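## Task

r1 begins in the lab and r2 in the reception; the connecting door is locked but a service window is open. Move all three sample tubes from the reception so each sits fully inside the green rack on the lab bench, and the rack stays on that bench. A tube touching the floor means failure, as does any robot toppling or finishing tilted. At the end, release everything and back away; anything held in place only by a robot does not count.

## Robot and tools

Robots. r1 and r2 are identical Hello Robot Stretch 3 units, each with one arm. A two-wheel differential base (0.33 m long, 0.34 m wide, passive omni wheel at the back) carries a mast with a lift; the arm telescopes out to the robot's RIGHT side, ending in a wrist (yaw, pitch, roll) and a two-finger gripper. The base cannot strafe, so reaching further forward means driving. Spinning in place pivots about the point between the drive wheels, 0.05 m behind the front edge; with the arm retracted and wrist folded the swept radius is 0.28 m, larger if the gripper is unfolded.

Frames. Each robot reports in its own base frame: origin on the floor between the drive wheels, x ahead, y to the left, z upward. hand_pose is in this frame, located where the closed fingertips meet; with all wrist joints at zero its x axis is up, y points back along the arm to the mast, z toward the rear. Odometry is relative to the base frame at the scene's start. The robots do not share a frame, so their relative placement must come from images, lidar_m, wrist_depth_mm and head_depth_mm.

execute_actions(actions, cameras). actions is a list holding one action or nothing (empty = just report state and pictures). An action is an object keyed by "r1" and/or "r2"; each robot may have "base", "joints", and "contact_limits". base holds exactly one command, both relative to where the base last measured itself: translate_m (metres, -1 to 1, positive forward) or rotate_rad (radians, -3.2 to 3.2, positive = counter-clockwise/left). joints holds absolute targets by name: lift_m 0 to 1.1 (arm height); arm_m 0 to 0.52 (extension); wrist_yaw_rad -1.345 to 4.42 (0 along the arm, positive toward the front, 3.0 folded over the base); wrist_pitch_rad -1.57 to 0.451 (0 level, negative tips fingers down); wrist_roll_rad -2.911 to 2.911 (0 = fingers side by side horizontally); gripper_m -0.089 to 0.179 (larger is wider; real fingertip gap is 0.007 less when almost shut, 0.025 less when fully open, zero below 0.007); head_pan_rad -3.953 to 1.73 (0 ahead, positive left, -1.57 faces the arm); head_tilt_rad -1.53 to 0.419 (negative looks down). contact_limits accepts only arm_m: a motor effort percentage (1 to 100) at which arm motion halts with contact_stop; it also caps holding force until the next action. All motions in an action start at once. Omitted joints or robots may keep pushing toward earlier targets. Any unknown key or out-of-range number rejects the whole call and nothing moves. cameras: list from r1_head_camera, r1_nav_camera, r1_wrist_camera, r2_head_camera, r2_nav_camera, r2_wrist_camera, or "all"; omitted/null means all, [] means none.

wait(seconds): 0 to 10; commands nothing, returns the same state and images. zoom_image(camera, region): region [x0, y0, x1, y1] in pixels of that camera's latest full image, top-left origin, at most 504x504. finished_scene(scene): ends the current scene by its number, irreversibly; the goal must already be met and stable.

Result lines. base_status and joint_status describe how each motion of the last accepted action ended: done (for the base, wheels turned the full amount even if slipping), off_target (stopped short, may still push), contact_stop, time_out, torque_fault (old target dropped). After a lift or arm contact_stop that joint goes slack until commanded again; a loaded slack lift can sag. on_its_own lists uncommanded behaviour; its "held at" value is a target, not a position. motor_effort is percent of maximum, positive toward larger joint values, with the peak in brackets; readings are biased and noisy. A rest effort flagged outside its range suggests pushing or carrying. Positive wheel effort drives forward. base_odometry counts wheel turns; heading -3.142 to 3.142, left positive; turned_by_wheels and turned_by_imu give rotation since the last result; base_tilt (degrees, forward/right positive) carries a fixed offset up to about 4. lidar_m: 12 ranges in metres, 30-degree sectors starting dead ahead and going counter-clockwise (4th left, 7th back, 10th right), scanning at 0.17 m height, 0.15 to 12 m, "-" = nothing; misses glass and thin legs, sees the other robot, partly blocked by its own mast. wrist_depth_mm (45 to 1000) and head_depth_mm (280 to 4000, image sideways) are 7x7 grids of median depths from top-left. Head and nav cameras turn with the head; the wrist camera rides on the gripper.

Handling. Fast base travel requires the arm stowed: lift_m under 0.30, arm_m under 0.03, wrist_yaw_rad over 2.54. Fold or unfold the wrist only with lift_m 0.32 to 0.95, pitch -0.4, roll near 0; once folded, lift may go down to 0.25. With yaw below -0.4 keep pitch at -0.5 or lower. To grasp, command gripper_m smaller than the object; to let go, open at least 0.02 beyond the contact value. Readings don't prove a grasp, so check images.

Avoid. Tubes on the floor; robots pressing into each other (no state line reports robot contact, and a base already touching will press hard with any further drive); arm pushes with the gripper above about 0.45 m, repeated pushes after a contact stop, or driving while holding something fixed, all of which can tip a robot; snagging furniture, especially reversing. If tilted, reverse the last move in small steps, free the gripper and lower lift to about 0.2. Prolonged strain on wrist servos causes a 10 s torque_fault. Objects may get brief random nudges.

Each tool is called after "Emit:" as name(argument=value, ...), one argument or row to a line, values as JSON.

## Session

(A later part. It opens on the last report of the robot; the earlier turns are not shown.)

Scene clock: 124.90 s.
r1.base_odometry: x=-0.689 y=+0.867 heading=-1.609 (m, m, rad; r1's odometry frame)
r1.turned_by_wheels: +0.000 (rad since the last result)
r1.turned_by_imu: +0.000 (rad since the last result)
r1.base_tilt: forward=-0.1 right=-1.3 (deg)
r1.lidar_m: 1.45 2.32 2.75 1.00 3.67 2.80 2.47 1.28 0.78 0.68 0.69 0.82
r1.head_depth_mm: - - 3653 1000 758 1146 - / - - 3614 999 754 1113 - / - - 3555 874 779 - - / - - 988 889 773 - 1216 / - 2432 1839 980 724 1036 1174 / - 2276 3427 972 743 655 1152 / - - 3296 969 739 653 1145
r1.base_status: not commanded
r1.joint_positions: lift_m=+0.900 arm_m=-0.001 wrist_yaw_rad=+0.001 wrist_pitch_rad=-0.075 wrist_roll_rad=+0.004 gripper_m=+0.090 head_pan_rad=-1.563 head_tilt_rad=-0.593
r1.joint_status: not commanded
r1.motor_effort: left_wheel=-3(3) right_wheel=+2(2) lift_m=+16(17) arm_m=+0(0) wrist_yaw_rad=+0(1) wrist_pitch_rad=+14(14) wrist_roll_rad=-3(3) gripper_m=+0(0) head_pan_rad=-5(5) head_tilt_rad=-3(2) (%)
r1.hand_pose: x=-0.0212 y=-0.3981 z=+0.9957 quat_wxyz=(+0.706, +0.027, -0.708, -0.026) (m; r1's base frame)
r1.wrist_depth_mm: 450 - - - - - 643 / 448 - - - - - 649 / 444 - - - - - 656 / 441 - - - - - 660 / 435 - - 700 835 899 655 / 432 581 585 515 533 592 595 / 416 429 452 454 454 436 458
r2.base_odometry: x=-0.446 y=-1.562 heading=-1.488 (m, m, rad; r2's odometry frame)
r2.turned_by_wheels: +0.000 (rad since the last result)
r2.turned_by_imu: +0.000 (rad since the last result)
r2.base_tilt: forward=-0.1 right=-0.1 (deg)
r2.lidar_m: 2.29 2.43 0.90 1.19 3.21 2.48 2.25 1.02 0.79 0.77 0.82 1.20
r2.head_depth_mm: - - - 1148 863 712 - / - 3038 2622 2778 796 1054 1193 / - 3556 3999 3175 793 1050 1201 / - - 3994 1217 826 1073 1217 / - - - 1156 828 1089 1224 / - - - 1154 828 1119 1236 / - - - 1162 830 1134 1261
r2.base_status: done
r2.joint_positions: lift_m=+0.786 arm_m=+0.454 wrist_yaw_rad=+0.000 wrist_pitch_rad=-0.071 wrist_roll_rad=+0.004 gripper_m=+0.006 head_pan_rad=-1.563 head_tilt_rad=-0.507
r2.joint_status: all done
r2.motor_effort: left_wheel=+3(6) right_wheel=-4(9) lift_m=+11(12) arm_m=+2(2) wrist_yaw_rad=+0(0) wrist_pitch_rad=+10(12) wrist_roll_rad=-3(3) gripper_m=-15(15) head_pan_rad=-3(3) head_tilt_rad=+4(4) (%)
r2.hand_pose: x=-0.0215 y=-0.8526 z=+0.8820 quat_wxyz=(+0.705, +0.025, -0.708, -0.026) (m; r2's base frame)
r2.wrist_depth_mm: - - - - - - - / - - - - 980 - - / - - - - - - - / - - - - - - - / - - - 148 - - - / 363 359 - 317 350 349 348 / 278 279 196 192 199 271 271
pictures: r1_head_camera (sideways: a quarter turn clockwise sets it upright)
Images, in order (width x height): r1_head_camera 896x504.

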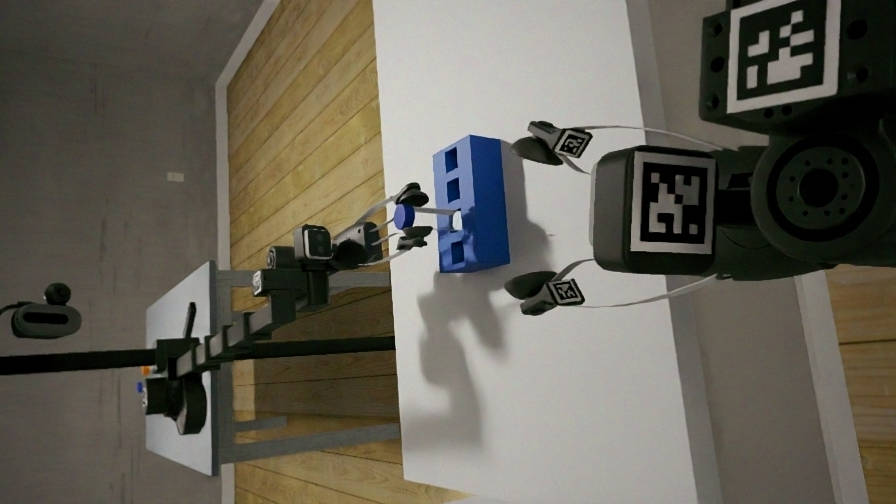

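Emit:
execute_actions(
  actions=[
    {"r2":{"joints":{"lift_m":0.774}},"r1":{"joints":{"lift_m":0.775}}},
  ],
  cameras=[],
)

Emit:
execute_actions(
  actions=[
    {"r2":{"joints":{"gripper_m":0.08}}},
  ],
  cameras=[],
)

Emit:
execute_actions(
  actions=[
    {"r2":{"joints":{"arm_m":0,"lift_m":0.8}},"r1":{"joints":{"arm_m":0.2}}},
  ],
  cameras=["r1_wrist_camera"],
)

Emit:
execute_actions(
  actions=[
    {"r2":{"base":{"translate_m":-0.917}}},
  ],
  cameras=[],
)

Scene clock: 127.33 s.
r1.base_odometry: x=-0.689 y=+0.867 heading=-1.609 (m, m, rad; r1's odometry frame)
r1.turned_by_wheels: +0.000 (rad since the last result)
r1.turned_by_imu: +0.000 (rad since the last result)
r1.base_tilt: forward=-0.1 right=-1.3 (deg)
r1.lidar_m: 1.45 2.31 2.75 1.00 3.68 2.78 2.47 1.28 0.77 0.68 0.69 0.82
r1.head_depth_mm: - - 3672 1004 761 1200 1254 / - - 3641 995 758 1160 1245 / - - 3564 875 752 1121 1253 / - - 997 887 752 1071 - / - 2403 2929 975 746 1035 1173 / - 2309 3439 963 743 653 1154 / - - 3275 966 738 650 1140
r1.base_status: not commanded
r1.joint_positions: lift_m=+0.775 arm_m=-0.001 wrist_yaw_rad=+0.001 wrist_pitch_rad=-0.074 wrist_roll_rad=+0.004 gripper_m=+0.090 head_pan_rad=-1.563 head_tilt_rad=-0.593
r1.joint_status: all done
r1.motor_effort: left_wheel=-3(3) right_wheel=+2(2) lift_m=+16(17) arm_m=+1(0) wrist_yaw_rad=-1(0) wrist_pitch_rad=+14(14) wrist_roll_rad=-3(2) gripper_m=+1(1) head_pan_rad=-4(5) head_tilt_rad=-3(2) (%)
r1.hand_pose: x=-0.0212 y=-0.3981 z=+0.8708 quat_wxyz=(+0.706, +0.027, -0.708, -0.026) (m; r1's base frame)
r1.wrist_depth_mm: 451 - - - - - 642 / 445 - - - - - 646 / 445 - - 709 - - 650 / 438 - - 816 825 839 653 / 421 475 518 483 493 500 500 / 337 337 346 345 349 354 353 / 263 254 266 268 276 295 317
r2.base_odometry: x=-0.446 y=-1.562 heading=-1.488 (m, m, rad; r2's odometry frame)
r2.turned_by_wheels: +0.000 (rad since the last result)
r2.turned_by_imu: +0.000 (rad since the last result)
r2.base_tilt: forward=+0.0 right=+0.0 (deg)
r2.lidar_m: 2.28 2.44 0.89 1.19 3.23 2.47 2.25 1.02 0.79 0.77 0.82 1.19
r2.head_depth_mm: - - - 1158 829 711 - / - 3567 2619 2727 796 1058 1191 / - - 2532 2969 782 1055 1192 / - - 3906 1224 827 1071 1215 / - - - 1153 826 1090 1225 / - - - 1150 830 1112 1244 / - - - 1156 828 1129 1250
r2.base_status: not commanded
r2.joint_positions: lift_m=+0.775 arm_m=+0.454 wrist_yaw_rad=+0.000 wrist_pitch_rad=-0.071 wrist_roll_rad=+0.004 gripper_m=+0.006 head_pan_rad=-1.563 head_tilt_rad=-0.507
r2.joint_status: all done
r2.motor_effort: left_wheel=+4(3) right_wheel=-3(3) lift_m=+11(12) arm_m=+2(2) wrist_yaw_rad=+0(0) wrist_pitch_rad=+10(10) wrist_roll_rad=-3(3) gripper_m=-15(15) head_pan_rad=-4(3) head_tilt_rad=+4(4) (%)
r2.hand_pose: x=-0.0215 y=-0.8526 z=+0.8710 quat_wxyz=(+0.705, +0.025, -0.708, -0.026) (m; r2's base frame)
r2.wrist_depth_mm: - - - - - - - / - - - - - - - / - - - - - - - / - - - - - - - / - - - 148 - - - / 343 339 - 214 333 329 327 / 262 245 188 183 184 256 256
pictures: none
No camera images: the call's "cameras" was empty. Leave "cameras" out to get every camera's image.

Scene clock: 128.57 s.
r1.base_odometry: x=-0.689 y=+0.867 heading=-1.609 (m, m, rad; r1's odometry frame)
r1.turned_by_wheels: +0.000 (rad since the last result)
r1.turned_by_imu: +0.000 (rad since the last result)
r1.base_tilt: forward=-0.1 right=-1.3 (deg)
r1.lidar_m: 1.45 2.31 2.76 1.00 3.68 2.80 2.47 1.28 0.78 0.69 0.69 0.82
r1.head_depth_mm: - - 3669 1007 756 1198 1258 / - - 3599 1001 756 1152 1245 / - - 3590 868 753 1125 1251 / - - 987 882 749 1065 - / - 2385 2951 976 743 1047 1192 / - 2343 3490 972 740 654 1157 / - - 3235 967 737 651 1141
r1.base_status: not commanded
r1.joint_positions: lift_m=+0.775 arm_m=-0.001 wrist_yaw_rad=+0.001 wrist_pitch_rad=-0.074 wrist_roll_rad=+0.004 gripper_m=+0.090 head_pan_rad=-1.563 head_tilt_rad=-0.593
r1.joint_status: not commanded
r1.motor_effort: left_wheel=-3(3) right_wheel=+2(2) lift_m=+17(17) arm_m=+0(1) wrist_yaw_rad=-1(1) wrist_pitch_rad=+14(14) wrist_roll_rad=-3(2) gripper_m=+0(1) head_pan_rad=-5(5) head_tilt_rad=-3(2) (%)
r1.hand_pose: x=-0.0212 y=-0.3981 z=+0.8708 quat_wxyz=(+0.706, +0.027, -0.708, -0.026) (m; r1's base frame)
r1.wrist_depth_mm: 452 - - - - - 641 / 448 - - - - - 641 / 441 - - 703 - - 652 / 440 - - 804 828 837 650 / 417 479 522 485 493 493 502 / 336 340 344 346 347 353 352 / 263 254 267 269 276 293 318
r2.base_odometry: x=-0.446 y=-1.562 heading=-1.488 (m, m, rad; r2's odometry frame)
r2.turned_by_wheels: +0.000 (rad since the last result)
r2.turned_by_imu: +0.000 (rad since the last result)
r2.base_tilt: forward=+0.0 right=+0.0 (deg)
r2.lidar_m: 2.28 2.43 0.90 1.19 3.21 2.48 2.25 1.02 0.79 0.77 0.82 1.19
r2.head_depth_mm: - - - 1152 828 715 - / - 3535 2622 2747 798 1052 1194 / - - 2521 2990 780 1053 1192 / - - 3919 2763 825 1073 1219 / - - - 1160 830 1093 1221 / - - - 1159 827 1115 1243 / - - - 1164 830 1136 1256
r2.base_status: not commanded
r2.joint_positions: lift_m=+0.775 arm_m=+0.454 wrist_yaw_rad=+0.000 wrist_pitch_rad=-0.071 wrist_roll_rad=+0.004 gripper_m=+0.080 head_pan_rad=-1.563 head_tilt_rad=-0.507
r2.joint_status: all done
r2.motor_effort: left_wheel=+4(4) right_wheel=-3(3) lift_m=+11(11) arm_m=+2(2) wrist_yaw_rad=+0(1) wrist_pitch_rad=+10(10) wrist_roll_rad=-3(3) gripper_m=+0(87) head_pan_rad=-3(4) head_tilt_rad=+5(5) (%)
r2.hand_pose: x=-0.0215 y=-0.8526 z=+0.8710 quat_wxyz=(+0.705, +0.025, -0.708, -0.026) (m; r2's base frame)
r2.wrist_depth_mm: - - - - - - - / - - - - - - - / - - - - - - - / - - - - - - - / - - - 435 - - - / 341 340 336 213 342 332 329 / 263 192 187 185 182 255 255
pictures: none
No camera images: the call's "cameras" was empty. Leave "cameras" out to get every camera's image.

Scene clock: 133.07 s.
r1.base_odometry: x=-0.689 y=+0.867 heading=-1.609 (m, m, rad; r1's odometry frame)
r1.turned_by_wheels: +0.000 (rad since the last result)
r1.turned_by_imu: +0.000 (rad since the last result)
r1.base_tilt: forward=-0.2 right=-1.3 (deg)
r1.lidar_m: 1.45 2.31 2.75 1.00 3.67 2.79 2.47 1.28 0.77 0.68 0.69 0.82
r1.head_depth_mm: - - 3624 1003 762 1172 - / - - 3615 997 812 - 1224 / - - 3595 891 - - 1246 / - - 3338 900 750 1088 1215 / - 2357 3118 977 743 1029 1183 / - 1487 3510 973 742 652 1153 / - - 3227 965 739 651 1140
r1.base_status: not commanded
r1.joint_positions: lift_m=+0.775 arm_m=+0.200 wrist_yaw_rad=+0.001 wrist_pitch_rad=-0.074 wrist_roll_rad=+0.003 gripper_m=+0.090 head_pan_rad=-1.563 head_tilt_rad=-0.593
r1.joint_status: all done
r1.motor_effort: left_wheel=-3(3) right_wheel=+2(3) lift_m=+16(17) arm_m=+4(4) wrist_yaw_rad=+0(0) wrist_pitch_rad=+14(14) wrist_roll_rad=-2(3) gripper_m=+1(0) head_pan_rad=-5(4) head_tilt_rad=-2(3) (%)
r1.hand_pose: x=-0.0212 y=-0.5984 z=+0.8708 quat_wxyz=(+0.706, +0.027, -0.707, -0.026) (m; r1's base frame)
r1.wrist_depth_mm: - - - - - - - / - - - - - - - / - - - - - - - / - - - - - - - / 509 474 515 345 374 490 501 / 337 338 343 294 310 349 351 / 261 253 264 266 269 258 272
r2.base_odometry: x=-0.446 y=-1.562 heading=-1.488 (m, m, rad; r2's odometry frame)
r2.turned_by_wheels: +0.000 (rad since the last result)
r2.turned_by_imu: +0.000 (rad since the last result)
r2.base_tilt: forward=+0.0 right=-0.1 (deg)
r2.lidar_m: 2.28 2.44 0.90 1.19 3.22 2.48 2.25 1.02 0.79 0.77 0.82 1.20
r2.head_depth_mm: - - - 1147 825 1018 1170 / - 3568 2654 1153 827 1027 1192 / - - 1500 1092 825 1060 - / - - 3943 1154 828 1086 1217 / - - - 1154 829 1094 1224 / - - - 1161 825 1114 1236 / - - - 1161 826 1135 1264
r2.base_status: not commanded
r2.joint_positions: lift_m=+0.799 arm_m=+0.002 wrist_yaw_rad=+0.000 wrist_pitch_rad=-0.071 wrist_roll_rad=+0.004 gripper_m=+0.080 head_pan_rad=-1.563 head_tilt_rad=-0.507
r2.joint_status: all done
joint sent to its limit — the command would take r2.arm_m past its lower limit, so that joint was sent only as far as its limit.
r2.motor_effort: left_wheel=+3(4) right_wheel=-4(3) lift_m=+34(35) arm_m=-4(5) wrist_yaw_rad=+0(0) wrist_pitch_rad=+10(10) wrist_roll_rad=-3(3) gripper_m=+1(1) head_pan_rad=-3(3) head_tilt_rad=+5(4) (%)
r2.hand_pose: x=-0.0215 y=-0.4008 z=+0.8958 quat_wxyz=(+0.705, +0.025, -0.708, -0.026) (m; r2's base frame)
r2.wrist_depth_mm: - - - - - 591 478 / - - - - - 597 495 / 673 - - - - 590 506 / 662 - - - - 598 532 / 569 556 575 547 593 541 552 / 394 393 387 386 392 383 404 / 623 619 352 348 599 341 338
pictures: r1_wrist_camera
Images, in order (width x height): r1_wrist_camera 644x364.

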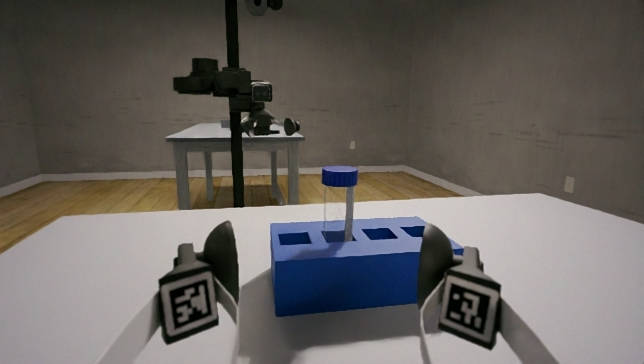

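Scene clock: 143.73 s.
r1.base_odometry: x=-0.689 y=+0.867 heading=-1.609 (m, m, rad; r1's odometry frame)
r1.turned_by_wheels: +0.000 (rad since the last result)
r1.turned_by_imu: +0.001 (rad since the last result)
r1.base_tilt: forward=-0.1 right=-1.3 (deg)
r1.lidar_m: 1.45 2.32 2.75 1.00 3.68 2.79 2.47 1.28 0.77 0.68 0.69 0.82
r1.head_depth_mm: - - 3644 1006 759 1176 - / - - 3615 994 813 - 1222 / - - 3598 893 - - 1229 / - - 3363 901 750 1085 1209 / - 2918 3454 974 743 1030 1179 / - 2930 3488 970 741 653 1159 / - - 3259 973 739 651 1140
r1.base_status: not commanded
r1.joint_positions: lift_m=+0.775 arm_m=+0.200 wrist_yaw_rad=+0.001 wrist_pitch_rad=-0.074 wrist_roll_rad=+0.003 gripper_m=+0.090 head_pan_rad=-1.563 head_tilt_rad=-0.593
r1.joint_status: not commanded
r1.motor_effort: left_wheel=-3(3) right_wheel=+3(2) lift_m=+17(17) arm_m=+3(4) wrist_yaw_rad=+0(0) wrist_pitch_rad=+14(14) wrist_roll_rad=-2(2) gripper_m=+0(0) head_pan_rad=-5(5) head_tilt_rad=-2(3) (%)
r1.hand_pose: x=-0.0212 y=-0.5984 z=+0.8708 quat_wxyz=(+0.706, +0.027, -0.707, -0.026) (m; r1's base frame)
r1.wrist_depth_mm: - - - - - - - / - - - - - - - / - - - - - - - / - - - - - - - / 509 470 515 345 375 492 496 / 337 337 340 294 308 348 352 / 263 253 264 267 268 259 271
r2.base_odometry: x=-0.522 y=-0.648 heading=-1.488 (m, m, rad; r2's odometry frame)
r2.turned_by_wheels: +0.000 (rad since the last result)
r2.turned_by_imu: +0.003 (rad since the last result)
r2.base_tilt: forward=+0.0 right=-0.1 (deg)
r2.lidar_m: 3.17 1.47 1.07 3.57 2.03 1.54 1.53 0.90 0.71 0.70 0.74 1.09
r2.head_depth_mm: 548 595 653 721 804 915 1055 / 553 603 660 732 815 928 1077 / 558 609 668 739 832 947 - / 566 616 677 751 846 967 1103 / 571 623 685 763 862 986 1145 / 577 630 693 774 867 999 1166 / 584 638 706 785 887 1021 1191
r2.base_status: done
r2.joint_positions: lift_m=+0.799 arm_m=+0.002 wrist_yaw_rad=+0.000 wrist_pitch_rad=-0.071 wrist_roll_rad=+0.004 gripper_m=+0.080 head_pan_rad=-1.563 head_tilt_rad=-0.507
r2.joint_status: not commanded
r2.motor_effort: left_wheel=+3(5) right_wheel=-3(9) lift_m=+34(34) arm_m=-4(4) wrist_yaw_rad=+0(0) wrist_pitch_rad=+10(10) wrist_roll_rad=-3(3) gripper_m=+0(0) head_pan_rad=-3(3) head_tilt_rad=+4(5) (%)
r2.hand_pose: x=-0.0215 y=-0.4008 z=+0.8958 quat_wxyz=(+0.705, +0.025, -0.708, -0.026) (m; r2's base frame)
r2.wrist_depth_mm: 428 425 425 416 416 414 407 / 446 444 440 434 428 428 417 / 465 457 451 451 438 439 423 / 478 472 472 469 467 456 428 / 496 489 481 483 473 473 448 / 517 514 507 505 498 495 463 / 542 541 533 525 517 511 481
pictures: none
No camera images: the call's "cameras" was empty. Leave "cameras" out to get every camera's image.

Emit:
execute_actions(
  actions=[
    {"r2":{"base":{"rotate_rad":1.49},"joints":{"wrist_yaw_rad":0.9}},"r1":{"base":{"translate_m":-0.012},"joints":{"arm_m":0.35}}},
  ],
  cameras=["r1_wrist_camera"],
)

Scene clock: 147.37 s.
r1.base_odometry: x=-0.689 y=+0.879 heading=-1.610 (m, m, rad; r1's odometry frame)
r1.turned_by_wheels: +0.000 (rad since the last result)
r1.turned_by_imu: +0.000 (rad since the last result)
r1.base_tilt: forward=-0.1 right=-1.3 (deg)
r1.lidar_m: 1.45 2.33 2.76 1.00 3.66 2.79 2.46 1.29 0.78 0.69 0.69 0.82
r1.head_depth_mm: - - 3712 1001 761 1185 - / - - 3640 1041 - 1176 1248 / - - 3608 1087 703 1106 1247 / - - 3383 997 723 1078 1205 / - 2954 3529 977 743 1032 1180 / - 2911 3496 971 740 652 1163 / - - 3193 967 739 651 1144
r1.base_status: done
r1.joint_positions: lift_m=+0.775 arm_m=+0.350 wrist_yaw_rad=+0.001 wrist_pitch_rad=-0.074 wrist_roll_rad=+0.003 gripper_m=+0.090 head_pan_rad=-1.563 head_tilt_rad=-0.593
r1.joint_status: all done
r1.motor_effort: left_wheel=-3(5) right_wheel=+2(3) lift_m=+17(17) arm_m=+4(2) wrist_yaw_rad=-1(0) wrist_pitch_rad=+14(14) wrist_roll_rad=-2(2) gripper_m=+0(1) head_pan_rad=-4(5) head_tilt_rad=-3(1) (%)
r1.hand_pose: x=-0.0213 y=-0.7484 z=+0.8708 quat_wxyz=(+0.706, +0.027, -0.707, -0.026) (m; r1's base frame)
r1.wrist_depth_mm: - - - - - - - / - - - - - - - / - - - - - - - / - - - - - - - / - - - 173 489 491 493 / 334 336 340 242 244 350 351 / 262 252 203 203 190 182 271
r2.base_odometry: x=-0.522 y=-0.648 heading=+0.002 (m, m, rad; r2's odometry frame)
r2.turned_by_wheels: +1.490 (rad since the last result)
r2.turned_by_imu: +1.504 (rad since the last result)
r2.base_tilt: forward=-0.1 right=-0.1 (deg)
r2.lidar_m: 2.42 2.15 1.58 1.53 0.95 0.72 0.70 0.73 1.01 2.87 1.47 1.06
r2.head_depth_mm: 2404 2341 2296 2291 1976 1580 1285 / 2737 2931 3211 2838 2021 1567 1293 / 2733 3012 3283 2816 2019 1574 1280 / 2742 3044 3310 2842 2010 1561 1291 / 2792 3053 3368 2803 2024 1560 1361 / 2793 3036 3310 2839 2057 1598 1293 / 2773 3057 3334 2819 2040 1576 1289
r2.base_status: done
r2.joint_positions: lift_m=+0.799 arm_m=+0.002 wrist_yaw_rad=+0.899 wrist_pitch_rad=-0.071 wrist_roll_rad=+0.004 gripper_m=+0.080 head_pan_rad=-1.563 head_tilt_rad=-0.507
r2.joint_status: all done
r2.motor_effort: left_wheel=-4(9) right_wheel=+6(9) lift_m=+34(34) arm_m=-4(4) wrist_yaw_rad=+2(3) wrist_pitch_rad=+10(10) wrist_roll_rad=-3(3) gripper_m=+0(1) head_pan_rad=-3(4) head_tilt_rad=+4(5) (%)
r2.hand_pose: x=+0.1773 y=-0.3050 z=+0.8958 quat_wxyz=(+0.646, +0.331, -0.627, +0.283) (m; r2's base frame)
r2.wrist_depth_mm: - - - - - - - / - - - - - - - / - - - - - - - / - - - - - - - / - - - - - - - / - - - - - - - / - - - - - - -
pictures: r1_wrist_camera
Images, in order (width x height): r1_wrist_camera 644x364.

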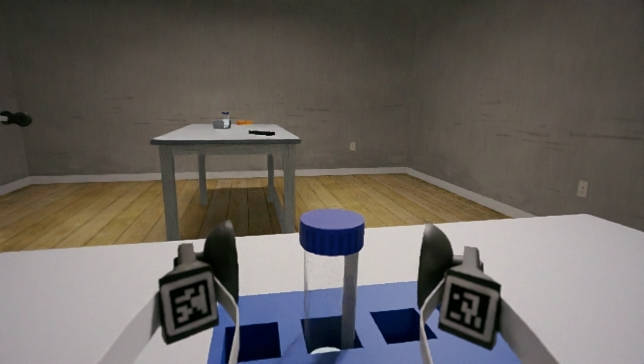

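Emit:
execute_actions(
  actions=[
    {"r1":{"joints":{"arm_m":0.362}}},
  ],
  cameras=[],
)

Emit:
execute_actions(
  actions=[
    {"r1":{"joints":{"gripper_m":0.005}}},
  ],
  cameras=[],
)

Emit:
execute_actions(
  actions=[
    {"r1":{"joints":{"lift_m":0.87}},"r2":{"base":{"translate_m":0.5}}},
  ],
  cameras=["r1_wrist_camera"],
)

Emit:
execute_actions(
  actions=[
    {"r1":{"joints":{"arm_m":0},"base":{"translate_m":0.53}},"r2":{"base":{"translate_m":1},"joints":{"arm_m":0.43,"lift_m":0.775}}},
  ],
  cameras=["r2_wrist_camera"],
)

Emit:
execute_actions(
  actions=[
    {"r1":{"base":{"rotate_rad":-1.61}}},
  ],
  cameras=["r1_nav_camera"],
)

Scene clock: 148.80 s.
r1.base_odometry: x=-0.689 y=+0.879 heading=-1.610 (m, m, rad; r1's odometry frame)
r1.turned_by_wheels: +0.000 (rad since the last result)
r1.turned_by_imu: +0.000 (rad since the last result)
r1.base_tilt: forward=-0.2 right=-1.3 (deg)
r1.lidar_m: 1.45 2.33 2.77 1.00 3.68 2.78 2.46 1.29 0.78 0.69 0.69 0.82
r1.head_depth_mm: - - 3632 1005 761 1184 - / - - 3640 1046 - 1174 1253 / - - 3601 1094 702 1108 1240 / - - 3393 908 724 1076 1199 / - 2944 3426 974 745 1032 1182 / - 2924 3485 971 742 653 1158 / - - 3274 964 737 650 1143
r1.base_status: not commanded
r1.joint_positions: lift_m=+0.775 arm_m=+0.362 wrist_yaw_rad=+0.001 wrist_pitch_rad=-0.074 wrist_roll_rad=+0.003 gripper_m=+0.090 head_pan_rad=-1.563 head_tilt_rad=-0.593
r1.joint_status: all done
r1.motor_effort: left_wheel=-3(3) right_wheel=+2(2) lift_m=+17(17) arm_m=+4(2) wrist_yaw_rad=-1(1) wrist_pitch_rad=+14(14) wrist_roll_rad=-2(2) gripper_m=-1(0) head_pan_rad=-5(5) head_tilt_rad=-2(2) (%)
r1.hand_pose: x=-0.0213 y=-0.7604 z=+0.8708 quat_wxyz=(+0.706, +0.027, -0.707, -0.026) (m; r1's base frame)
r1.wrist_depth_mm: - - - - - - - / - - - - - - - / - - - - - - - / - - - - - - - / - - - 170 489 490 497 / 333 337 343 326 344 351 351 / 261 252 192 197 202 182 272
r2.base_odometry: x=-0.522 y=-0.648 heading=+0.002 (m, m, rad; r2's odometry frame)
r2.turned_by_wheels: +0.000 (rad since the last result)
r2.turned_by_imu: +0.000 (rad since the last result)
r2.base_tilt: forward=+0.0 right=+0.0 (deg)
r2.lidar_m: 2.42 2.15 1.57 1.53 0.95 0.72 0.70 0.73 1.01 2.86 1.47 1.06
r2.head_depth_mm: 2348 2330 2323 2305 1978 1578 1283 / 2751 2983 3230 2815 1995 1579 1285 / 2723 3000 3277 2789 2024 1575 1287 / 2739 3007 3317 2837 2020 1584 1290 / 2782 3024 3300 2807 2040 1567 1350 / 2823 3001 3342 2818 2015 1594 1290 / 2783 3028 3368 2813 2026 1592 1298
r2.base_status: not commanded
r2.joint_positions: lift_m=+0.799 arm_m=+0.002 wrist_yaw_rad=+0.899 wrist_pitch_rad=-0.071 wrist_roll_rad=+0.004 gripper_m=+0.080 head_pan_rad=-1.563 head_tilt_rad=-0.507
r2.joint_status: not commanded
r2.motor_effort: left_wheel=-4(5) right_wheel=+6(6) lift_m=+34(34) arm_m=-4(4) wrist_yaw_rad=+1(2) wrist_pitch_rad=+10(10) wrist_roll_rad=-3(3) gripper_m=+0(0) head_pan_rad=-3(3) head_tilt_rad=+5(4) (%)
r2.hand_pose: x=+0.1773 y=-0.3050 z=+0.8958 quat_wxyz=(+0.646, +0.331, -0.627, +0.283) (m; r2's base frame)
r2.wrist_depth_mm: - - - - - - - / - - - - - - - / - - - - - - - / - - - - - - - / - - - - - - - / - - - - - - - / - - - - - - -
pictures: none
No camera images: the call's "cameras" was empty. Leave "cameras" out to get every camera's image.

Scene clock: 150.13 s.
r1.base_odometry: x=-0.689 y=+0.879 heading=-1.610 (m, m, rad; r1's odometry frame)
r1.turned_by_wheels: +0.000 (rad since the last result)
r1.turned_by_imu: +0.000 (rad since the last result)
r1.base_tilt: forward=-0.1 right=-1.3 (deg)
r1.lidar_m: 1.46 2.33 2.77 1.00 3.65 2.78 2.46 1.28 0.78 0.69 0.69 0.82
r1.head_depth_mm: - - 3666 1007 760 1189 - / - - 3525 1038 - 1167 1251 / - - 3639 1090 705 1109 1253 / - - 3346 972 724 1069 1212 / - 2982 3475 975 748 1036 1189 / - 2840 3510 974 740 654 1167 / - - 3237 962 739 650 1147
r1.base_status: not commanded
r1.joint_positions: lift_m=+0.775 arm_m=+0.362 wrist_yaw_rad=+0.000 wrist_pitch_rad=-0.074 wrist_roll_rad=+0.003 gripper_m=+0.005 head_pan_rad=-1.563 head_tilt_rad=-0.593
r1.joint_status: all done
r1.motor_effort: left_wheel=-3(3) right_wheel=+2(2) lift_m=+17(17) arm_m=+4(3) wrist_yaw_rad=+0(1) wrist_pitch_rad=+14(14) wrist_roll_rad=-2(2) gripper_m=-9(83) head_pan_rad=-4(5) head_tilt_rad=-3(2) (%)
r1.hand_pose: x=-0.0214 y=-0.7604 z=+0.8708 quat_wxyz=(+0.706, +0.027, -0.707, -0.026) (m; r1's base frame)
r1.wrist_depth_mm: - - - - - - - / - - - - - - - / - - - - - - - / - - - - - - - / - - - 163 488 486 498 / 333 339 348 270 367 345 350 / 262 264 190 196 197 213 270
r2.base_odometry: x=-0.522 y=-0.648 heading=+0.002 (m, m, rad; r2's odometry frame)
r2.turned_by_wheels: +0.000 (rad since the last result)
r2.turned_by_imu: +0.000 (rad since the last result)
r2.base_tilt: forward=-0.1 right=-0.1 (deg)
r2.lidar_m: 2.41 2.16 1.56 1.53 0.95 0.72 0.70 0.73 1.01 2.88 1.47 1.07
r2.head_depth_mm: 2376 2368 2301 2307 1971 1574 1292 / 2741 2950 3223 2815 2013 1562 1285 / 2732 3017 3291 2803 2014 1573 1287 / 2742 3008 3300 2833 2026 1567 1284 / 2774 3004 3375 2835 2010 1571 1356 / 2762 3087 3386 2845 2009 1606 1292 / 2792 3059 3381 2810 2018 1564 1285
r2.base_status: not commanded
r2.joint_positions: lift_m=+0.799 arm_m=+0.002 wrist_yaw_rad=+0.899 wrist_pitch_rad=-0.071 wrist_roll_rad=+0.004 gripper_m=+0.080 head_pan_rad=-1.563 head_tilt_rad=-0.507
r2.joint_status: not commanded
r2.motor_effort: left_wheel=-4(5) right_wheel=+6(6) lift_m=+34(34) arm_m=-4(4) wrist_yaw_rad=+2(1) wrist_pitch_rad=+10(10) wrist_roll_rad=-3(3) gripper_m=+1(0) head_pan_rad=-3(3) head_tilt_rad=+4(4) (%)
r2.hand_pose: x=+0.1773 y=-0.3050 z=+0.8958 quat_wxyz=(+0.646, +0.331, -0.627, +0.283) (m; r2's base frame)
r2.wrist_depth_mm: - - - - - - - / - - - - - - - / - - - - - - - / - - - - - - - / - - - - - - - / - - - - - - - / - - - - - - -
pictures: none
No camera images: the call's "cameras" was empty. Leave "cameras" out to get every camera's image.

Scene clock: 156.57 s.
r1.base_odometry: x=-0.689 y=+0.879 heading=-1.610 (m, m, rad; r1's odometry frame)
r1.turned_by_wheels: +0.000 (rad since the last result)
r1.turned_by_imu: +0.000 (rad since the last result)
r1.base_tilt: forward=-0.1 right=-1.3 (deg)
r1.lidar_m: 1.45 2.33 2.77 1.00 3.67 2.79 2.46 1.29 0.78 0.69 0.69 0.82
r1.head_depth_mm: - - 3607 1050 - - 1217 / - - 3957 - 730 1156 1244 / - - 3879 - 751 1110 1243 / - - 3589 893 748 1078 1211 / - 2905 3421 970 745 1034 1184 / - 2901 3543 970 742 653 1170 / - - 3249 962 740 651 1152
r1.base_status: not commanded
r1.joint_positions: lift_m=+0.870 arm_m=+0.362 wrist_yaw_rad=+0.000 wrist_pitch_rad=-0.074 wrist_roll_rad=+0.003 gripper_m=+0.005 head_pan_rad=-1.563 head_tilt_rad=-0.593
r1.joint_status: all done
r1.motor_effort: left_wheel=-3(3) right_wheel=+3(2) lift_m=+21(23) arm_m=+4(5) wrist_yaw_rad=+0(0) wrist_pitch_rad=+14(14) wrist_roll_rad=-2(2) gripper_m=-10(10) head_pan_rad=-5(4) head_tilt_rad=-3(2) (%)
r1.hand_pose: x=-0.0214 y=-0.7604 z=+0.9655 quat_wxyz=(+0.706, +0.027, -0.707, -0.026) (m; r1's base frame)
r1.wrist_depth_mm: - - - - - - - / - - - - - - - / - - - - - - - / - - - - - - - / - - - 156 - - - / - - - 484 - 528 533 / 399 403 387 390 391 413 411
r2.base_odometry: x=-0.022 y=-0.647 heading=+0.001 (m, m, rad; r2's odometry frame)
r2.turned_by_wheels: +0.000 (rad since the last result)
r2.turned_by_imu: -0.001 (rad since the last result)
r2.base_tilt: forward=+0.0 right=-0.1 (deg)
r2.lidar_m: 3.08 2.15 1.56 1.51 1.59 1.23 1.20 1.25 1.73 3.19 0.66 1.63
r2.head_depth_mm: 2718 2971 3256 2808 2011 1576 1285 / 2755 2940 3292 2856 2022 1573 1279 / 2725 2972 3311 2851 1985 1573 1285 / 2729 2965 3331 2817 2022 1564 1287 / 2790 3011 3319 2786 2021 1570 1364 / 2792 3053 3306 2844 1937 1572 1285 / 2781 3071 3378 1237 1864 1548 1289
r2.base_status: done
r2.joint_positions: lift_m=+0.799 arm_m=+0.002 wrist_yaw_rad=+0.899 wrist_pitch_rad=-0.071 wrist_roll_rad=+0.004 gripper_m=+0.080 head_pan_rad=-1.563 head_tilt_rad=-0.507
r2.joint_status: not commanded
r2.motor_effort: left_wheel=-5(6) right_wheel=+5(11) lift_m=+34(34) arm_m=-4(4) wrist_yaw_rad=+2(1) wrist_pitch_rad=+10(10) wrist_roll_rad=-3(3) gripper_m=+0(1) head_pan_rad=-3(3) head_tilt_rad=+4(4) (%)
r2.hand_pose: x=+0.1773 y=-0.3050 z=+0.8958 quat_wxyz=(+0.646, +0.331, -0.627, +0.283) (m; r2's base frame)
r2.wrist_depth_mm: - - - - - - - / - - - - - - - / - - - - - - - / - - 978 946 933 - - / - - 672 579 786 - - / - - - 608 - - - / - - - - - - -
pictures: r1_wrist_camera
Images, in order (width x height): r1_wrist_camera 644x364.

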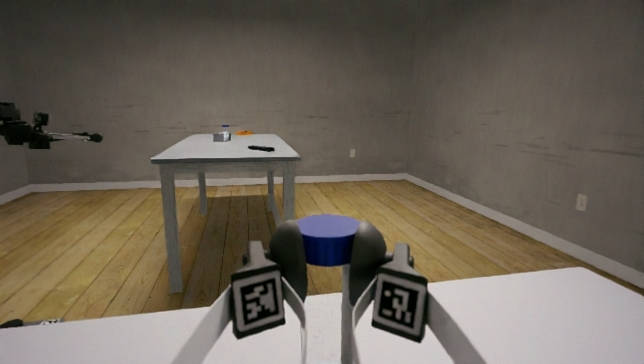

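Scene clock: 168.00 s.
r1.base_odometry: x=-0.709 y=+0.349 heading=-1.610 (m, m, rad; r1's odometry frame)
r1.turned_by_wheels: +0.000 (rad since the last result)
r1.turned_by_imu: +0.000 (rad since the last result)
r1.base_tilt: forward=-0.1 right=-1.4 (deg)
r1.lidar_m: 1.20 1.81 2.15 3.78 1.66 1.40 2.98 1.07 0.65 0.57 0.57 0.68
r1.head_depth_mm: 484 536 620 965 756 923 - / 477 529 597 675 783 934 - / 467 518 580 662 753 - - / 459 507 566 643 706 - - / 450 496 554 628 723 847 1034 / 441 487 542 610 701 817 986 / 434 477 529 598 680 791 950
r1.base_status: done
r1.joint_positions: lift_m=+0.870 arm_m=+0.000 wrist_yaw_rad=+0.000 wrist_pitch_rad=-0.074 wrist_roll_rad=+0.003 gripper_m=+0.005 head_pan_rad=-1.563 head_tilt_rad=-0.593
r1.joint_status: all done
r1.motor_effort: left_wheel=-3(3) right_wheel=+2(6) lift_m=+21(22) arm_m=-3(4) wrist_yaw_rad=+0(1) wrist_pitch_rad=+14(14) wrist_roll_rad=-2(2) gripper_m=-10(9) head_pan_rad=-5(5) head_tilt_rad=-1(3) (%)
r1.hand_pose: x=-0.0214 y=-0.3990 z=+0.9655 quat_wxyz=(+0.706, +0.027, -0.707, -0.026) (m; r1's base frame)
r1.wrist_depth_mm: 269 281 297 313 332 - - / 277 289 304 323 341 - - / 285 299 314 333 354 - - / 293 306 325 343 366 - - / 302 316 335 156 381 759 758 / 309 326 340 365 395 527 524 / 318 336 364 380 412 416 417
r2.base_odometry: x=+0.978 y=-0.646 heading=+0.001 (m, m, rad; r2's odometry frame)
r2.turned_by_wheels: +0.000 (rad since the last result)
r2.turned_by_imu: -0.004 (rad since the last result)
r2.base_tilt: forward=+0.0 right=-0.1 (deg)
r2.lidar_m: 2.09 2.14 1.57 1.52 1.55 2.19 2.20 0.72 0.74 1.15 1.20 0.99
r2.head_depth_mm: 2752 2954 3250 1139 826 675 - / 2734 2979 3257 1220 811 689 1285 / 2749 2990 3298 1224 780 689 1282 / 2745 3044 3296 1229 765 689 1290 / 2757 3055 3373 1227 793 688 1285 / 2799 3017 3343 1156 827 688 1287 / 2802 3042 3386 1160 829 689 1290
r2.base_status: done
r2.joint_positions: lift_m=+0.776 arm_m=+0.430 wrist_yaw_rad=+0.899 wrist_pitch_rad=-0.071 wrist_roll_rad=+0.004 gripper_m=+0.080 head_pan_rad=-1.563 head_tilt_rad=-0.507
r2.joint_status: all done
r2.motor_effort: left_wheel=-4(5) right_wheel=+5(10) lift_m=+11(30) arm_m=+2(4) wrist_yaw_rad=+1(2) wrist_pitch_rad=+10(10) wrist_roll_rad=-3(3) gripper_m=+0(0) head_pan_rad=-3(3) head_tilt_rad=+4(4) (%)
r2.hand_pose: x=+0.1773 y=-0.7327 z=+0.8720 quat_wxyz=(+0.646, +0.331, -0.627, +0.284) (m; r2's base frame)
r2.wrist_depth_mm: - - - - - - - / - - - - - - - / - - - - - - - / - - 821 821 - - - / 494 490 524 443 521 471 - / 347 345 241 242 345 334 332 / 264 263 207 218 249 259 256
pictures: r2_wrist_camera
Images, in order (width x height): r2_wrist_camera 644x364.

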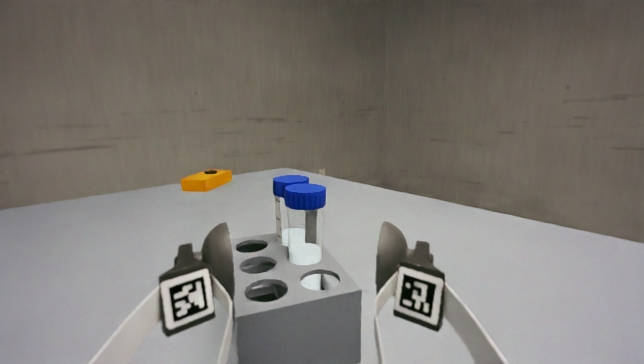

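Scene clock: 171.60 s.
r1.base_odometry: x=-0.709 y=+0.349 heading=+3.064 (m, m, rad; r1's odometry frame)
r1.turned_by_wheels: -1.610 (rad since the last result)
r1.turned_by_imu: -1.574 (rad since the last result)
r1.base_tilt: forward=-0.1 right=-1.3 (deg)
r1.lidar_m: 0.57 0.57 0.67 1.14 1.81 2.11 3.77 1.12 1.40 2.98 1.13 0.66
r1.head_depth_mm: 2834 3145 3483 2459 1883 1499 - / 2756 2986 3342 2454 1844 1497 - / 2699 3007 3245 2437 1834 - - / 2571 2879 3116 2432 1739 - - / 2549 2882 3143 2406 1821 1471 1241 / 2496 2781 3082 2404 1831 1459 1229 / 2468 2689 2995 2375 1803 1463 1222
r1.base_status: done
r1.joint_positions: lift_m=+0.870 arm_m=+0.000 wrist_yaw_rad=+0.000 wrist_pitch_rad=-0.074 wrist_roll_rad=+0.003 gripper_m=+0.005 head_pan_rad=-1.563 head_tilt_rad=-0.593
r1.joint_status: not commanded
r1.motor_effort: left_wheel=+2(5) right_wheel=-3(6) lift_m=+22(21) arm_m=-2(3) wrist_yaw_rad=+0(0) wrist_pitch_rad=+14(14) wrist_roll_rad=-2(2) gripper_m=-9(10) head_pan_rad=-5(4) head_tilt_rad=-3(2) (%)
r1.hand_pose: x=-0.0214 y=-0.3990 z=+0.9655 quat_wxyz=(+0.706, +0.027, -0.707, -0.026) (m; r1's base frame)
r1.wrist_depth_mm: - - - - - - - / - - - - - - - / - - - - - - - / - - - - - - - / - - - 156 - - 976 / - - - - - - - / - - - - - - -
r2.base_odometry: x=+0.978 y=-0.646 heading=+0.001 (m, m, rad; r2's odometry frame)
r2.turned_by_wheels: +0.000 (rad since the last result)
r2.turned_by_imu: +0.000 (rad since the last result)
r2.base_tilt: forward=+0.0 right=-0.1 (deg)
r2.lidar_m: 2.09 2.14 1.57 1.52 1.55 2.18 2.20 0.72 0.74 1.15 1.19 1.00
r2.head_depth_mm: 2750 2986 3220 1142 829 676 - / 2761 2976 3279 1219 809 687 1284 / 2772 3010 3346 1221 781 686 1283 / 2800 3023 3344 1224 765 689 1288 / 2762 3048 3290 1224 797 688 1283 / 2779 3072 3327 1154 829 690 1286 / 2813 3027 3395 1152 830 691 1286
r2.base_status: not commanded
r2.joint_positions: lift_m=+0.776 arm_m=+0.430 wrist_yaw_rad=+0.899 wrist_pitch_rad=-0.071 wrist_roll_rad=+0.004 gripper_m=+0.080 head_pan_rad=-1.563 head_tilt_rad=-0.507
r2.joint_status: not commanded
r2.motor_effort: left_wheel=-4(4) right_wheel=+4(5) lift_m=+11(11) arm_m=+3(2) wrist_yaw_rad=+1(1) wrist_pitch_rad=+10(10) wrist_roll_rad=-3(3) gripper_m=+1(0) head_pan_rad=-3(3) head_tilt_rad=+4(4) (%)
r2.hand_pose: x=+0.1773 y=-0.7327 z=+0.8720 quat_wxyz=(+0.646, +0.331, -0.627, +0.284) (m; r2's base frame)
r2.wrist_depth_mm: - - - - - - - / - - - - - - - / - - - - - - - / - - 835 838 - - - / 492 489 530 440 521 464 - / 348 344 243 242 344 332 329 / 265 262 207 218 248 257 257
pictures: r1_nav_camera (sideways: a quarter turn counterclockwise sets it upright)
Images, in order (width x height): r1_nav_camera 672x504.

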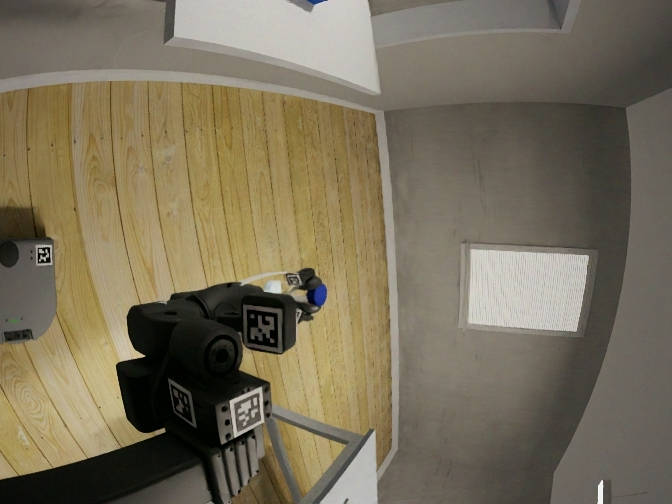

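Emit:
execute_actions(
  actions=[
    {"r1":{"base":{"rotate_rad":0.22}},"r2":{"base":{"translate_m":0.078},"joints":{"arm_m":0.495}}},
  ],
  cameras=["r2_wrist_camera"],
)

Emit:
execute_actions(
  actions=[
    {"r1":{"base":{"translate_m":-1}}},
  ],
  cameras=["r1_nav_camera"],
)

Scene clock: 173.53 s.
r1.base_odometry: x=-0.709 y=+0.349 heading=-3.000 (m, m, rad; r1's odometry frame)
r1.turned_by_wheels: +0.220 (rad since the last result)
r1.turned_by_imu: +0.215 (rad since the last result)
r1.base_tilt: forward=-0.2 right=-1.3 (deg)
r1.lidar_m: 0.57 0.59 0.79 1.80 1.86 2.50 1.11 1.12 3.14 2.52 0.84 0.60
r1.head_depth_mm: 2538 2862 3124 2486 1872 1503 - / 2545 2882 3116 2446 1851 1500 - / 2555 2790 3113 2427 1846 - - / 2542 2796 3114 2428 1756 - - / 2555 2804 3090 2403 1826 1468 1232 / 2467 2704 2765 2287 1831 1462 1231 / 1755 1753 1654 1689 1705 1467 1220
r1.base_status: done
r1.joint_positions: lift_m=+0.870 arm_m=+0.000 wrist_yaw_rad=+0.000 wrist_pitch_rad=-0.074 wrist_roll_rad=+0.003 gripper_m=+0.005 head_pan_rad=-1.563 head_tilt_rad=-0.593
r1.joint_status: not commanded
r1.motor_effort: left_wheel=-3(5) right_wheel=+2(6) lift_m=+21(21) arm_m=-3(4) wrist_yaw_rad=+0(0) wrist_pitch_rad=+14(14) wrist_roll_rad=-2(2) gripper_m=-8(9) head_pan_rad=-5(5) head_tilt_rad=-2(3) (%)
r1.hand_pose: x=-0.0214 y=-0.3990 z=+0.9655 quat_wxyz=(+0.706, +0.027, -0.707, -0.026) (m; r1's base frame)
r1.wrist_depth_mm: 885 - - - - - - / 911 - - - - - - / - - - - - - - / - - - - - - - / 708 851 - 156 - - - / 549 - - - - - - / 798 - - - - - -
r2.base_odometry: x=+1.056 y=-0.646 heading=+0.001 (m, m, rad; r2's odometry frame)
r2.turned_by_wheels: +0.000 (rad since the last result)
r2.turned_by_imu: +0.000 (rad since the last result)
r2.base_tilt: forward=+0.0 right=-0.1 (deg)
r2.lidar_m: 2.02 2.10 1.58 1.52 1.56 2.17 2.28 0.78 1.19 1.15 1.20 0.93
r2.head_depth_mm: 2765 3009 3348 1108 825 676 - / 2730 2943 3323 1217 858 686 1285 / 2724 3058 3334 1302 827 690 1285 / 2773 3042 3361 1303 796 690 1289 / 2779 3031 3287 1233 830 689 1291 / 2779 3006 3366 1157 826 689 1282 / 2816 3048 3330 1157 829 689 1297
r2.base_status: done
r2.joint_positions: lift_m=+0.776 arm_m=+0.495 wrist_yaw_rad=+0.899 wrist_pitch_rad=-0.071 wrist_roll_rad=+0.004 gripper_m=+0.080 head_pan_rad=-1.563 head_tilt_rad=-0.507
r2.joint_status: all done
r2.motor_effort: left_wheel=-3(5) right_wheel=+4(11) lift_m=+11(11) arm_m=+3(3) wrist_yaw_rad=+1(1) wrist_pitch_rad=+10(10) wrist_roll_rad=-3(3) gripper_m=+0(0) head_pan_rad=-3(3) head_tilt_rad=+4(5) (%)
r2.hand_pose: x=+0.1773 y=-0.7977 z=+0.8720 quat_wxyz=(+0.646, +0.331, -0.627, +0.284) (m; r2's base frame)
r2.wrist_depth_mm: - - - - - - - / - - - - - - - / - - - - - - - / - - 844 - - - - / 496 489 486 407 510 463 - / 345 343 216 301 347 331 331 / 266 262 183 172 248 257 256
pictures: r2_wrist_camera
Images, in order (width x height): r2_wrist_camera 644x364.

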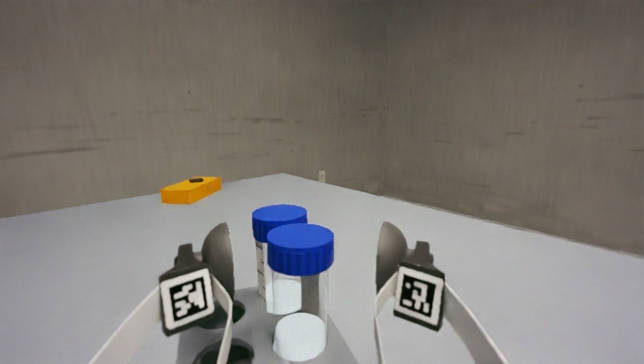

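Scene clock: 185.00 s.
r1.base_odometry: x=+0.281 y=+0.490 heading=-3.000 (m, m, rad; r1's odometry frame)
r1.turned_by_wheels: +0.000 (rad since the last result)
r1.turned_by_imu: +0.000 (rad since the last result)
r1.base_tilt: forward=-0.1 right=-1.3 (deg)
r1.lidar_m: 1.57 1.61 1.86 1.78 1.83 2.45 1.54 1.34 0.28 0.31 2.30 1.64
r1.head_depth_mm: 2576 2895 3099 999 761 611 - / 2547 2859 3149 995 756 610 - / 2597 2843 3144 997 750 - - / 2558 2855 3166 2322 1661 - - / 2580 2838 3068 2409 1822 1473 1242 / 2594 2892 3068 2395 1808 1464 1233 / 2582 2858 3083 2370 1806 1460 1229
r1.base_status: done
r1.joint_positions: lift_m=+0.870 arm_m=+0.000 wrist_yaw_rad=+0.000 wrist_pitch_rad=-0.074 wrist_roll_rad=+0.003 gripper_m=+0.005 head_pan_rad=-1.563 head_tilt_rad=-0.593
r1.joint_status: not commanded
r1.motor_effort: left_wheel=-3(6) right_wheel=+3(4) lift_m=+22(21) arm_m=-3(3) wrist_yaw_rad=+0(0) wrist_pitch_rad=+14(14) wrist_roll_rad=-2(2) gripper_m=-9(9) head_pan_rad=-4(4) head_tilt_rad=-2(2) (%)
r1.hand_pose: x=-0.0214 y=-0.3990 z=+0.9655 quat_wxyz=(+0.706, +0.027, -0.707, -0.026) (m; r1's base frame)
r1.wrist_depth_mm: - - - - - - - / - - - - - - - / - - - - - - - / - - - - - - - / - - - 156 744 750 765 / - - - 545 562 518 539 / - - - - 395 411 417
r2.base_odometry: x=+1.056 y=-0.646 heading=+0.001 (m, m, rad; r2's odometry frame)
r2.turned_by_wheels: +0.000 (rad since the last result)
r2.turned_by_imu: +0.001 (rad since the last result)
r2.base_tilt: forward=+0.0 right=+0.0 (deg)
r2.lidar_m: 2.01 2.10 1.57 1.52 1.56 2.17 2.28 0.78 1.19 1.15 1.19 0.93
r2.head_depth_mm: 2727 2964 3299 1105 825 675 - / 2777 2973 3319 1222 861 688 1285 / 2786 3031 3357 1291 822 688 1289 / 2769 3004 3266 1300 795 687 1289 / 2785 3030 3366 1227 823 689 1293 / 2799 3057 3324 1154 828 690 1293 / 2814 3110 3358 1156 829 689 1293
r2.base_status: not commanded
r2.joint_positions: lift_m=+0.776 arm_m=+0.495 wrist_yaw_rad=+0.899 wrist_pitch_rad=-0.071 wrist_roll_rad=+0.004 gripper_m=+0.080 head_pan_rad=-1.563 head_tilt_rad=-0.507
r2.joint_status: not commanded
r2.motor_effort: left_wheel=-3(4) right_wheel=+4(4) lift_m=+11(11) arm_m=+3(3) wrist_yaw_rad=+1(1) wrist_pitch_rad=+10(10) wrist_roll_rad=-3(3) gripper_m=+0(0) head_pan_rad=-3(4) head_tilt_rad=+4(4) (%)
r2.hand_pose: x=+0.1773 y=-0.7977 z=+0.8720 quat_wxyz=(+0.646, +0.331, -0.627, +0.284) (m; r2's base frame)
r2.wrist_depth_mm: - - - - - - - / - - - - - - - / - - - - - - - / - - 856 - - - - / 494 495 484 412 512 471 - / 343 341 217 300 343 331 332 / 265 262 183 172 247 257 256
pictures: r1_nav_camera (sideways: a quarter turn counterclockwise sets it upright)
Images, in order (width x height): r1_nav_camera 672x504.

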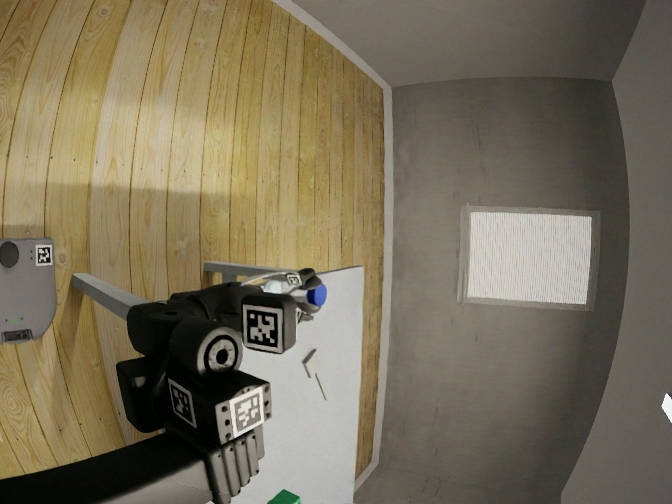

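Leg ~0.27 to the side; clear.

Emit:
execute_actions(
  actions=[
    {"r1":{"base":{"translate_m":-0.5},"joints":{"head_tilt_rad":-0.9}},"r2":{"joints":{"gripper_m":0.005,"arm_m":0.502}}},
  ],
  cameras=["r1_head_camera","r1_wrist_camera"],
)

Emit:
execute_actions(
  actions=[
    {"r2":{"joints":{"lift_m":0.87}}},
  ],
  cameras=["r2_wrist_camera"],
)

Scene clock: 191.70 s.
r1.base_odometry: x=+0.776 y=+0.561 heading=-3.000 (m, m, rad; r1's odometry frame)
r1.turned_by_wheels: +0.000 (rad since the last result)
r1.turned_by_imu: +0.000 (rad since the last result)
r1.base_tilt: forward=-0.1 right=-1.3 (deg)
r1.lidar_m: 2.07 2.13 1.85 1.76 1.81 2.37 2.26 1.06 0.97 0.93 0.96 0.46
r1.head_depth_mm: 2784 2631 829 662 - - 1098 / 2736 2608 827 666 - - 1105 / 2784 2608 850 716 - - 1125 / 2737 2622 834 695 570 1219 1134 / 2771 2623 818 675 577 1210 1114 / 2731 2586 800 676 575 1213 1114 / 2750 1020 813 674 576 1207 1098
r1.base_status: done
r1.joint_positions: lift_m=+0.870 arm_m=+0.000 wrist_yaw_rad=+0.000 wrist_pitch_rad=-0.074 wrist_roll_rad=+0.003 gripper_m=+0.005 head_pan_rad=-1.563 head_tilt_rad=-0.888
r1.joint_status: all done
r1.motor_effort: left_wheel=-3(6) right_wheel=+3(3) lift_m=+21(21) arm_m=-3(2) wrist_yaw_rad=-1(0) wrist_pitch_rad=+14(14) wrist_roll_rad=-2(2) gripper_m=-9(8) head_pan_rad=-5(5) head_tilt_rad=-4(21) (%)
r1.hand_pose: x=-0.0214 y=-0.3990 z=+0.9655 quat_wxyz=(+0.706, +0.027, -0.707, -0.026) (m; r1's base frame)
r1.wrist_depth_mm: - - - - - - - / - - - - - - - / - - - - - - - / - - - - - - - / - 721 731 155 756 749 757 / 514 503 521 482 561 532 532 / 401 405 390 391 393 341 399
r2.base_odometry: x=+1.056 y=-0.646 heading=+0.001 (m, m, rad; r2's odometry frame)
r2.turned_by_wheels: +0.000 (rad since the last result)
r2.turned_by_imu: +0.001 (rad since the last result)
r2.base_tilt: forward=-0.1 right=+0.0 (deg)
r2.lidar_m: 2.01 2.10 1.57 1.52 1.56 2.18 2.28 0.78 1.19 1.15 1.19 0.93
r2.head_depth_mm: 2741 2978 3287 1104 825 678 - / 2756 3016 3249 1220 858 687 1291 / 2736 3038 3305 1301 823 687 1289 / 2752 2997 3333 1296 795 689 1279 / 2755 3005 3310 1223 828 689 1288 / 2795 3053 3343 1156 827 687 1289 / 2839 3040 3403 1153 828 689 1291
r2.base_status: not commanded
r2.joint_positions: lift_m=+0.776 arm_m=+0.502 wrist_yaw_rad=+0.902 wrist_pitch_rad=-0.072 wrist_roll_rad=+0.004 gripper_m=+0.006 head_pan_rad=-1.563 head_tilt_rad=-0.507
r2.joint_status: all done
r2.motor_effort: left_wheel=-3(3) right_wheel=+4(4) lift_m=+11(11) arm_m=+3(5) wrist_yaw_rad=-2(2) wrist_pitch_rad=+10(10) wrist_roll_rad=-3(3) gripper_m=-15(93) head_pan_rad=-3(3) head_tilt_rad=+4(4) (%)
r2.hand_pose: x=+0.1777 y=-0.8042 z=+0.8719 quat_wxyz=(+0.646, +0.332, -0.626, +0.284) (m; r2's base frame)
r2.wrist_depth_mm: - - - - - - - / - - - - - - - / - - - - - - - / - - 835 - - - - / 491 490 484 160 473 469 - / 344 341 - 177 342 333 327 / 264 265 175 171 258 255 256
pictures: r1_head_camera (sideways: a quarter turn clockwise sets it upright), r1_wrist_camera
Images, in order (width x height): r1_head_camera 896x504, r1_wrist_camera 644x364.

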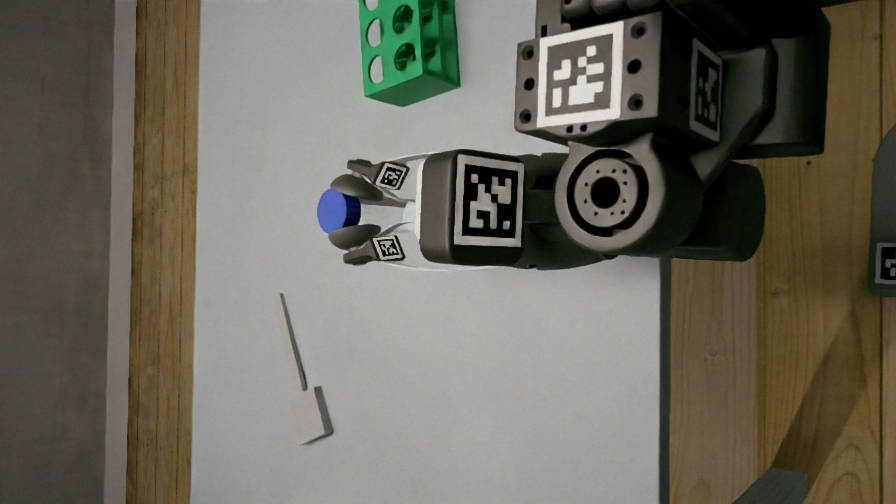

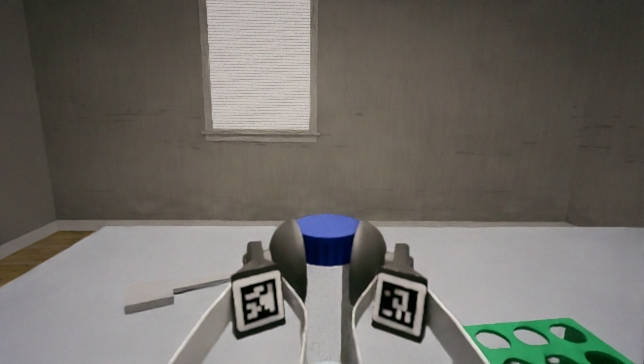

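Scene clock: 193.40 s.
r1.base_odometry: x=+0.776 y=+0.561 heading=-3.000 (m, m, rad; r1's odometry frame)
r1.turned_by_wheels: +0.000 (rad since the last result)
r1.turned_by_imu: +0.000 (rad since the last result)
r1.base_tilt: forward=-0.2 right=-1.4 (deg)
r1.lidar_m: 2.06 2.12 1.85 1.76 1.82 2.37 2.26 1.06 0.98 0.93 0.96 0.46
r1.head_depth_mm: 2779 2634 834 664 - - 1101 / 2752 2600 827 667 - - 1102 / 2758 2634 847 718 - - 1125 / 2728 2606 833 693 567 1214 1133 / 2760 2560 816 678 577 1215 1114 / 2731 2543 801 678 577 1207 1111 / 2701 1016 809 674 576 1209 1092
r1.base_status: not commanded
r1.joint_positions: lift_m=+0.870 arm_m=+0.000 wrist_yaw_rad=+0.000 wrist_pitch_rad=-0.074 wrist_roll_rad=+0.003 gripper_m=+0.005 head_pan_rad=-1.563 head_tilt_rad=-0.888
r1.joint_status: not commanded
r1.motor_effort: left_wheel=-3(3) right_wheel=+2(2) lift_m=+21(21) arm_m=-3(2) wrist_yaw_rad=+0(0) wrist_pitch_rad=+14(14) wrist_roll_rad=-2(2) gripper_m=-9(10) head_pan_rad=-5(5) head_tilt_rad=-5(4) (%)
r1.hand_pose: x=-0.0214 y=-0.3990 z=+0.9655 quat_wxyz=(+0.706, +0.027, -0.707, -0.026) (m; r1's base frame)
r1.wrist_depth_mm: - - - - - - - / - - - - - - - / - - - - - - - / - - - - - - - / - 717 730 156 754 754 755 / 508 502 530 483 564 534 541 / 402 403 387 391 391 338 399
r2.base_odometry: x=+1.056 y=-0.646 heading=+0.001 (m, m, rad; r2's odometry frame)
r2.turned_by_wheels: +0.000 (rad since the last result)
r2.turned_by_imu: +0.000 (rad since the last result)
r2.base_tilt: forward=+0.0 right=+0.0 (deg)
r2.lidar_m: 2.01 2.10 1.58 1.52 1.57 2.18 2.28 0.78 1.19 1.15 1.20 0.93
r2.head_depth_mm: 2784 3024 3277 1194 - - 1256 / 2745 3022 3237 - 795 687 1284 / 2753 2991 3279 1031 828 690 1286 / 2749 3073 3311 1034 826 686 1297 / 2775 3018 3333 1039 826 686 1294 / 2785 3049 3345 1092 827 689 1285 / 2778 3060 3321 1156 828 688 1287
r2.base_status: not commanded
r2.joint_positions: lift_m=+0.869 arm_m=+0.502 wrist_yaw_rad=+0.902 wrist_pitch_rad=-0.073 wrist_roll_rad=+0.004 gripper_m=+0.006 head_pan_rad=-1.563 head_tilt_rad=-0.507
r2.joint_status: all done
r2.motor_effort: left_wheel=-3(3) right_wheel=+4(3) lift_m=+34(36) arm_m=+2(3) wrist_yaw_rad=-1(2) wrist_pitch_rad=+11(11) wrist_roll_rad=-3(3) gripper_m=-15(15) head_pan_rad=-3(3) head_tilt_rad=+4(4) (%)
r2.hand_pose: x=+0.1776 y=-0.8042 z=+0.9653 quat_wxyz=(+0.646, +0.332, -0.626, +0.284) (m; r2's base frame)
r2.wrist_depth_mm: - - - - - - - / - - - - - - - / - - - - - - - / - - - - - - - / - - 727 160 - - - / 524 514 - 177 510 534 - / 399 397 385 171 390 388 386
pictures: r2_wrist_camera
Images, in order (width x height): r2_wrist_camera 644x364.

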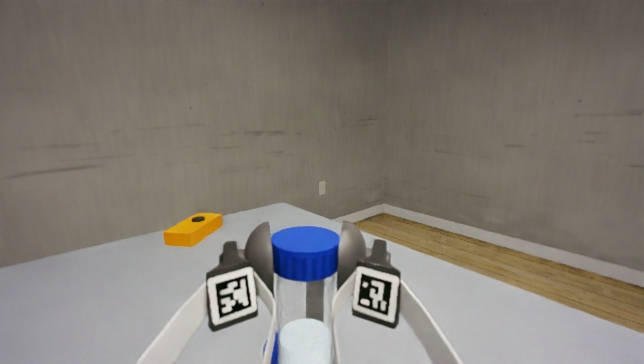

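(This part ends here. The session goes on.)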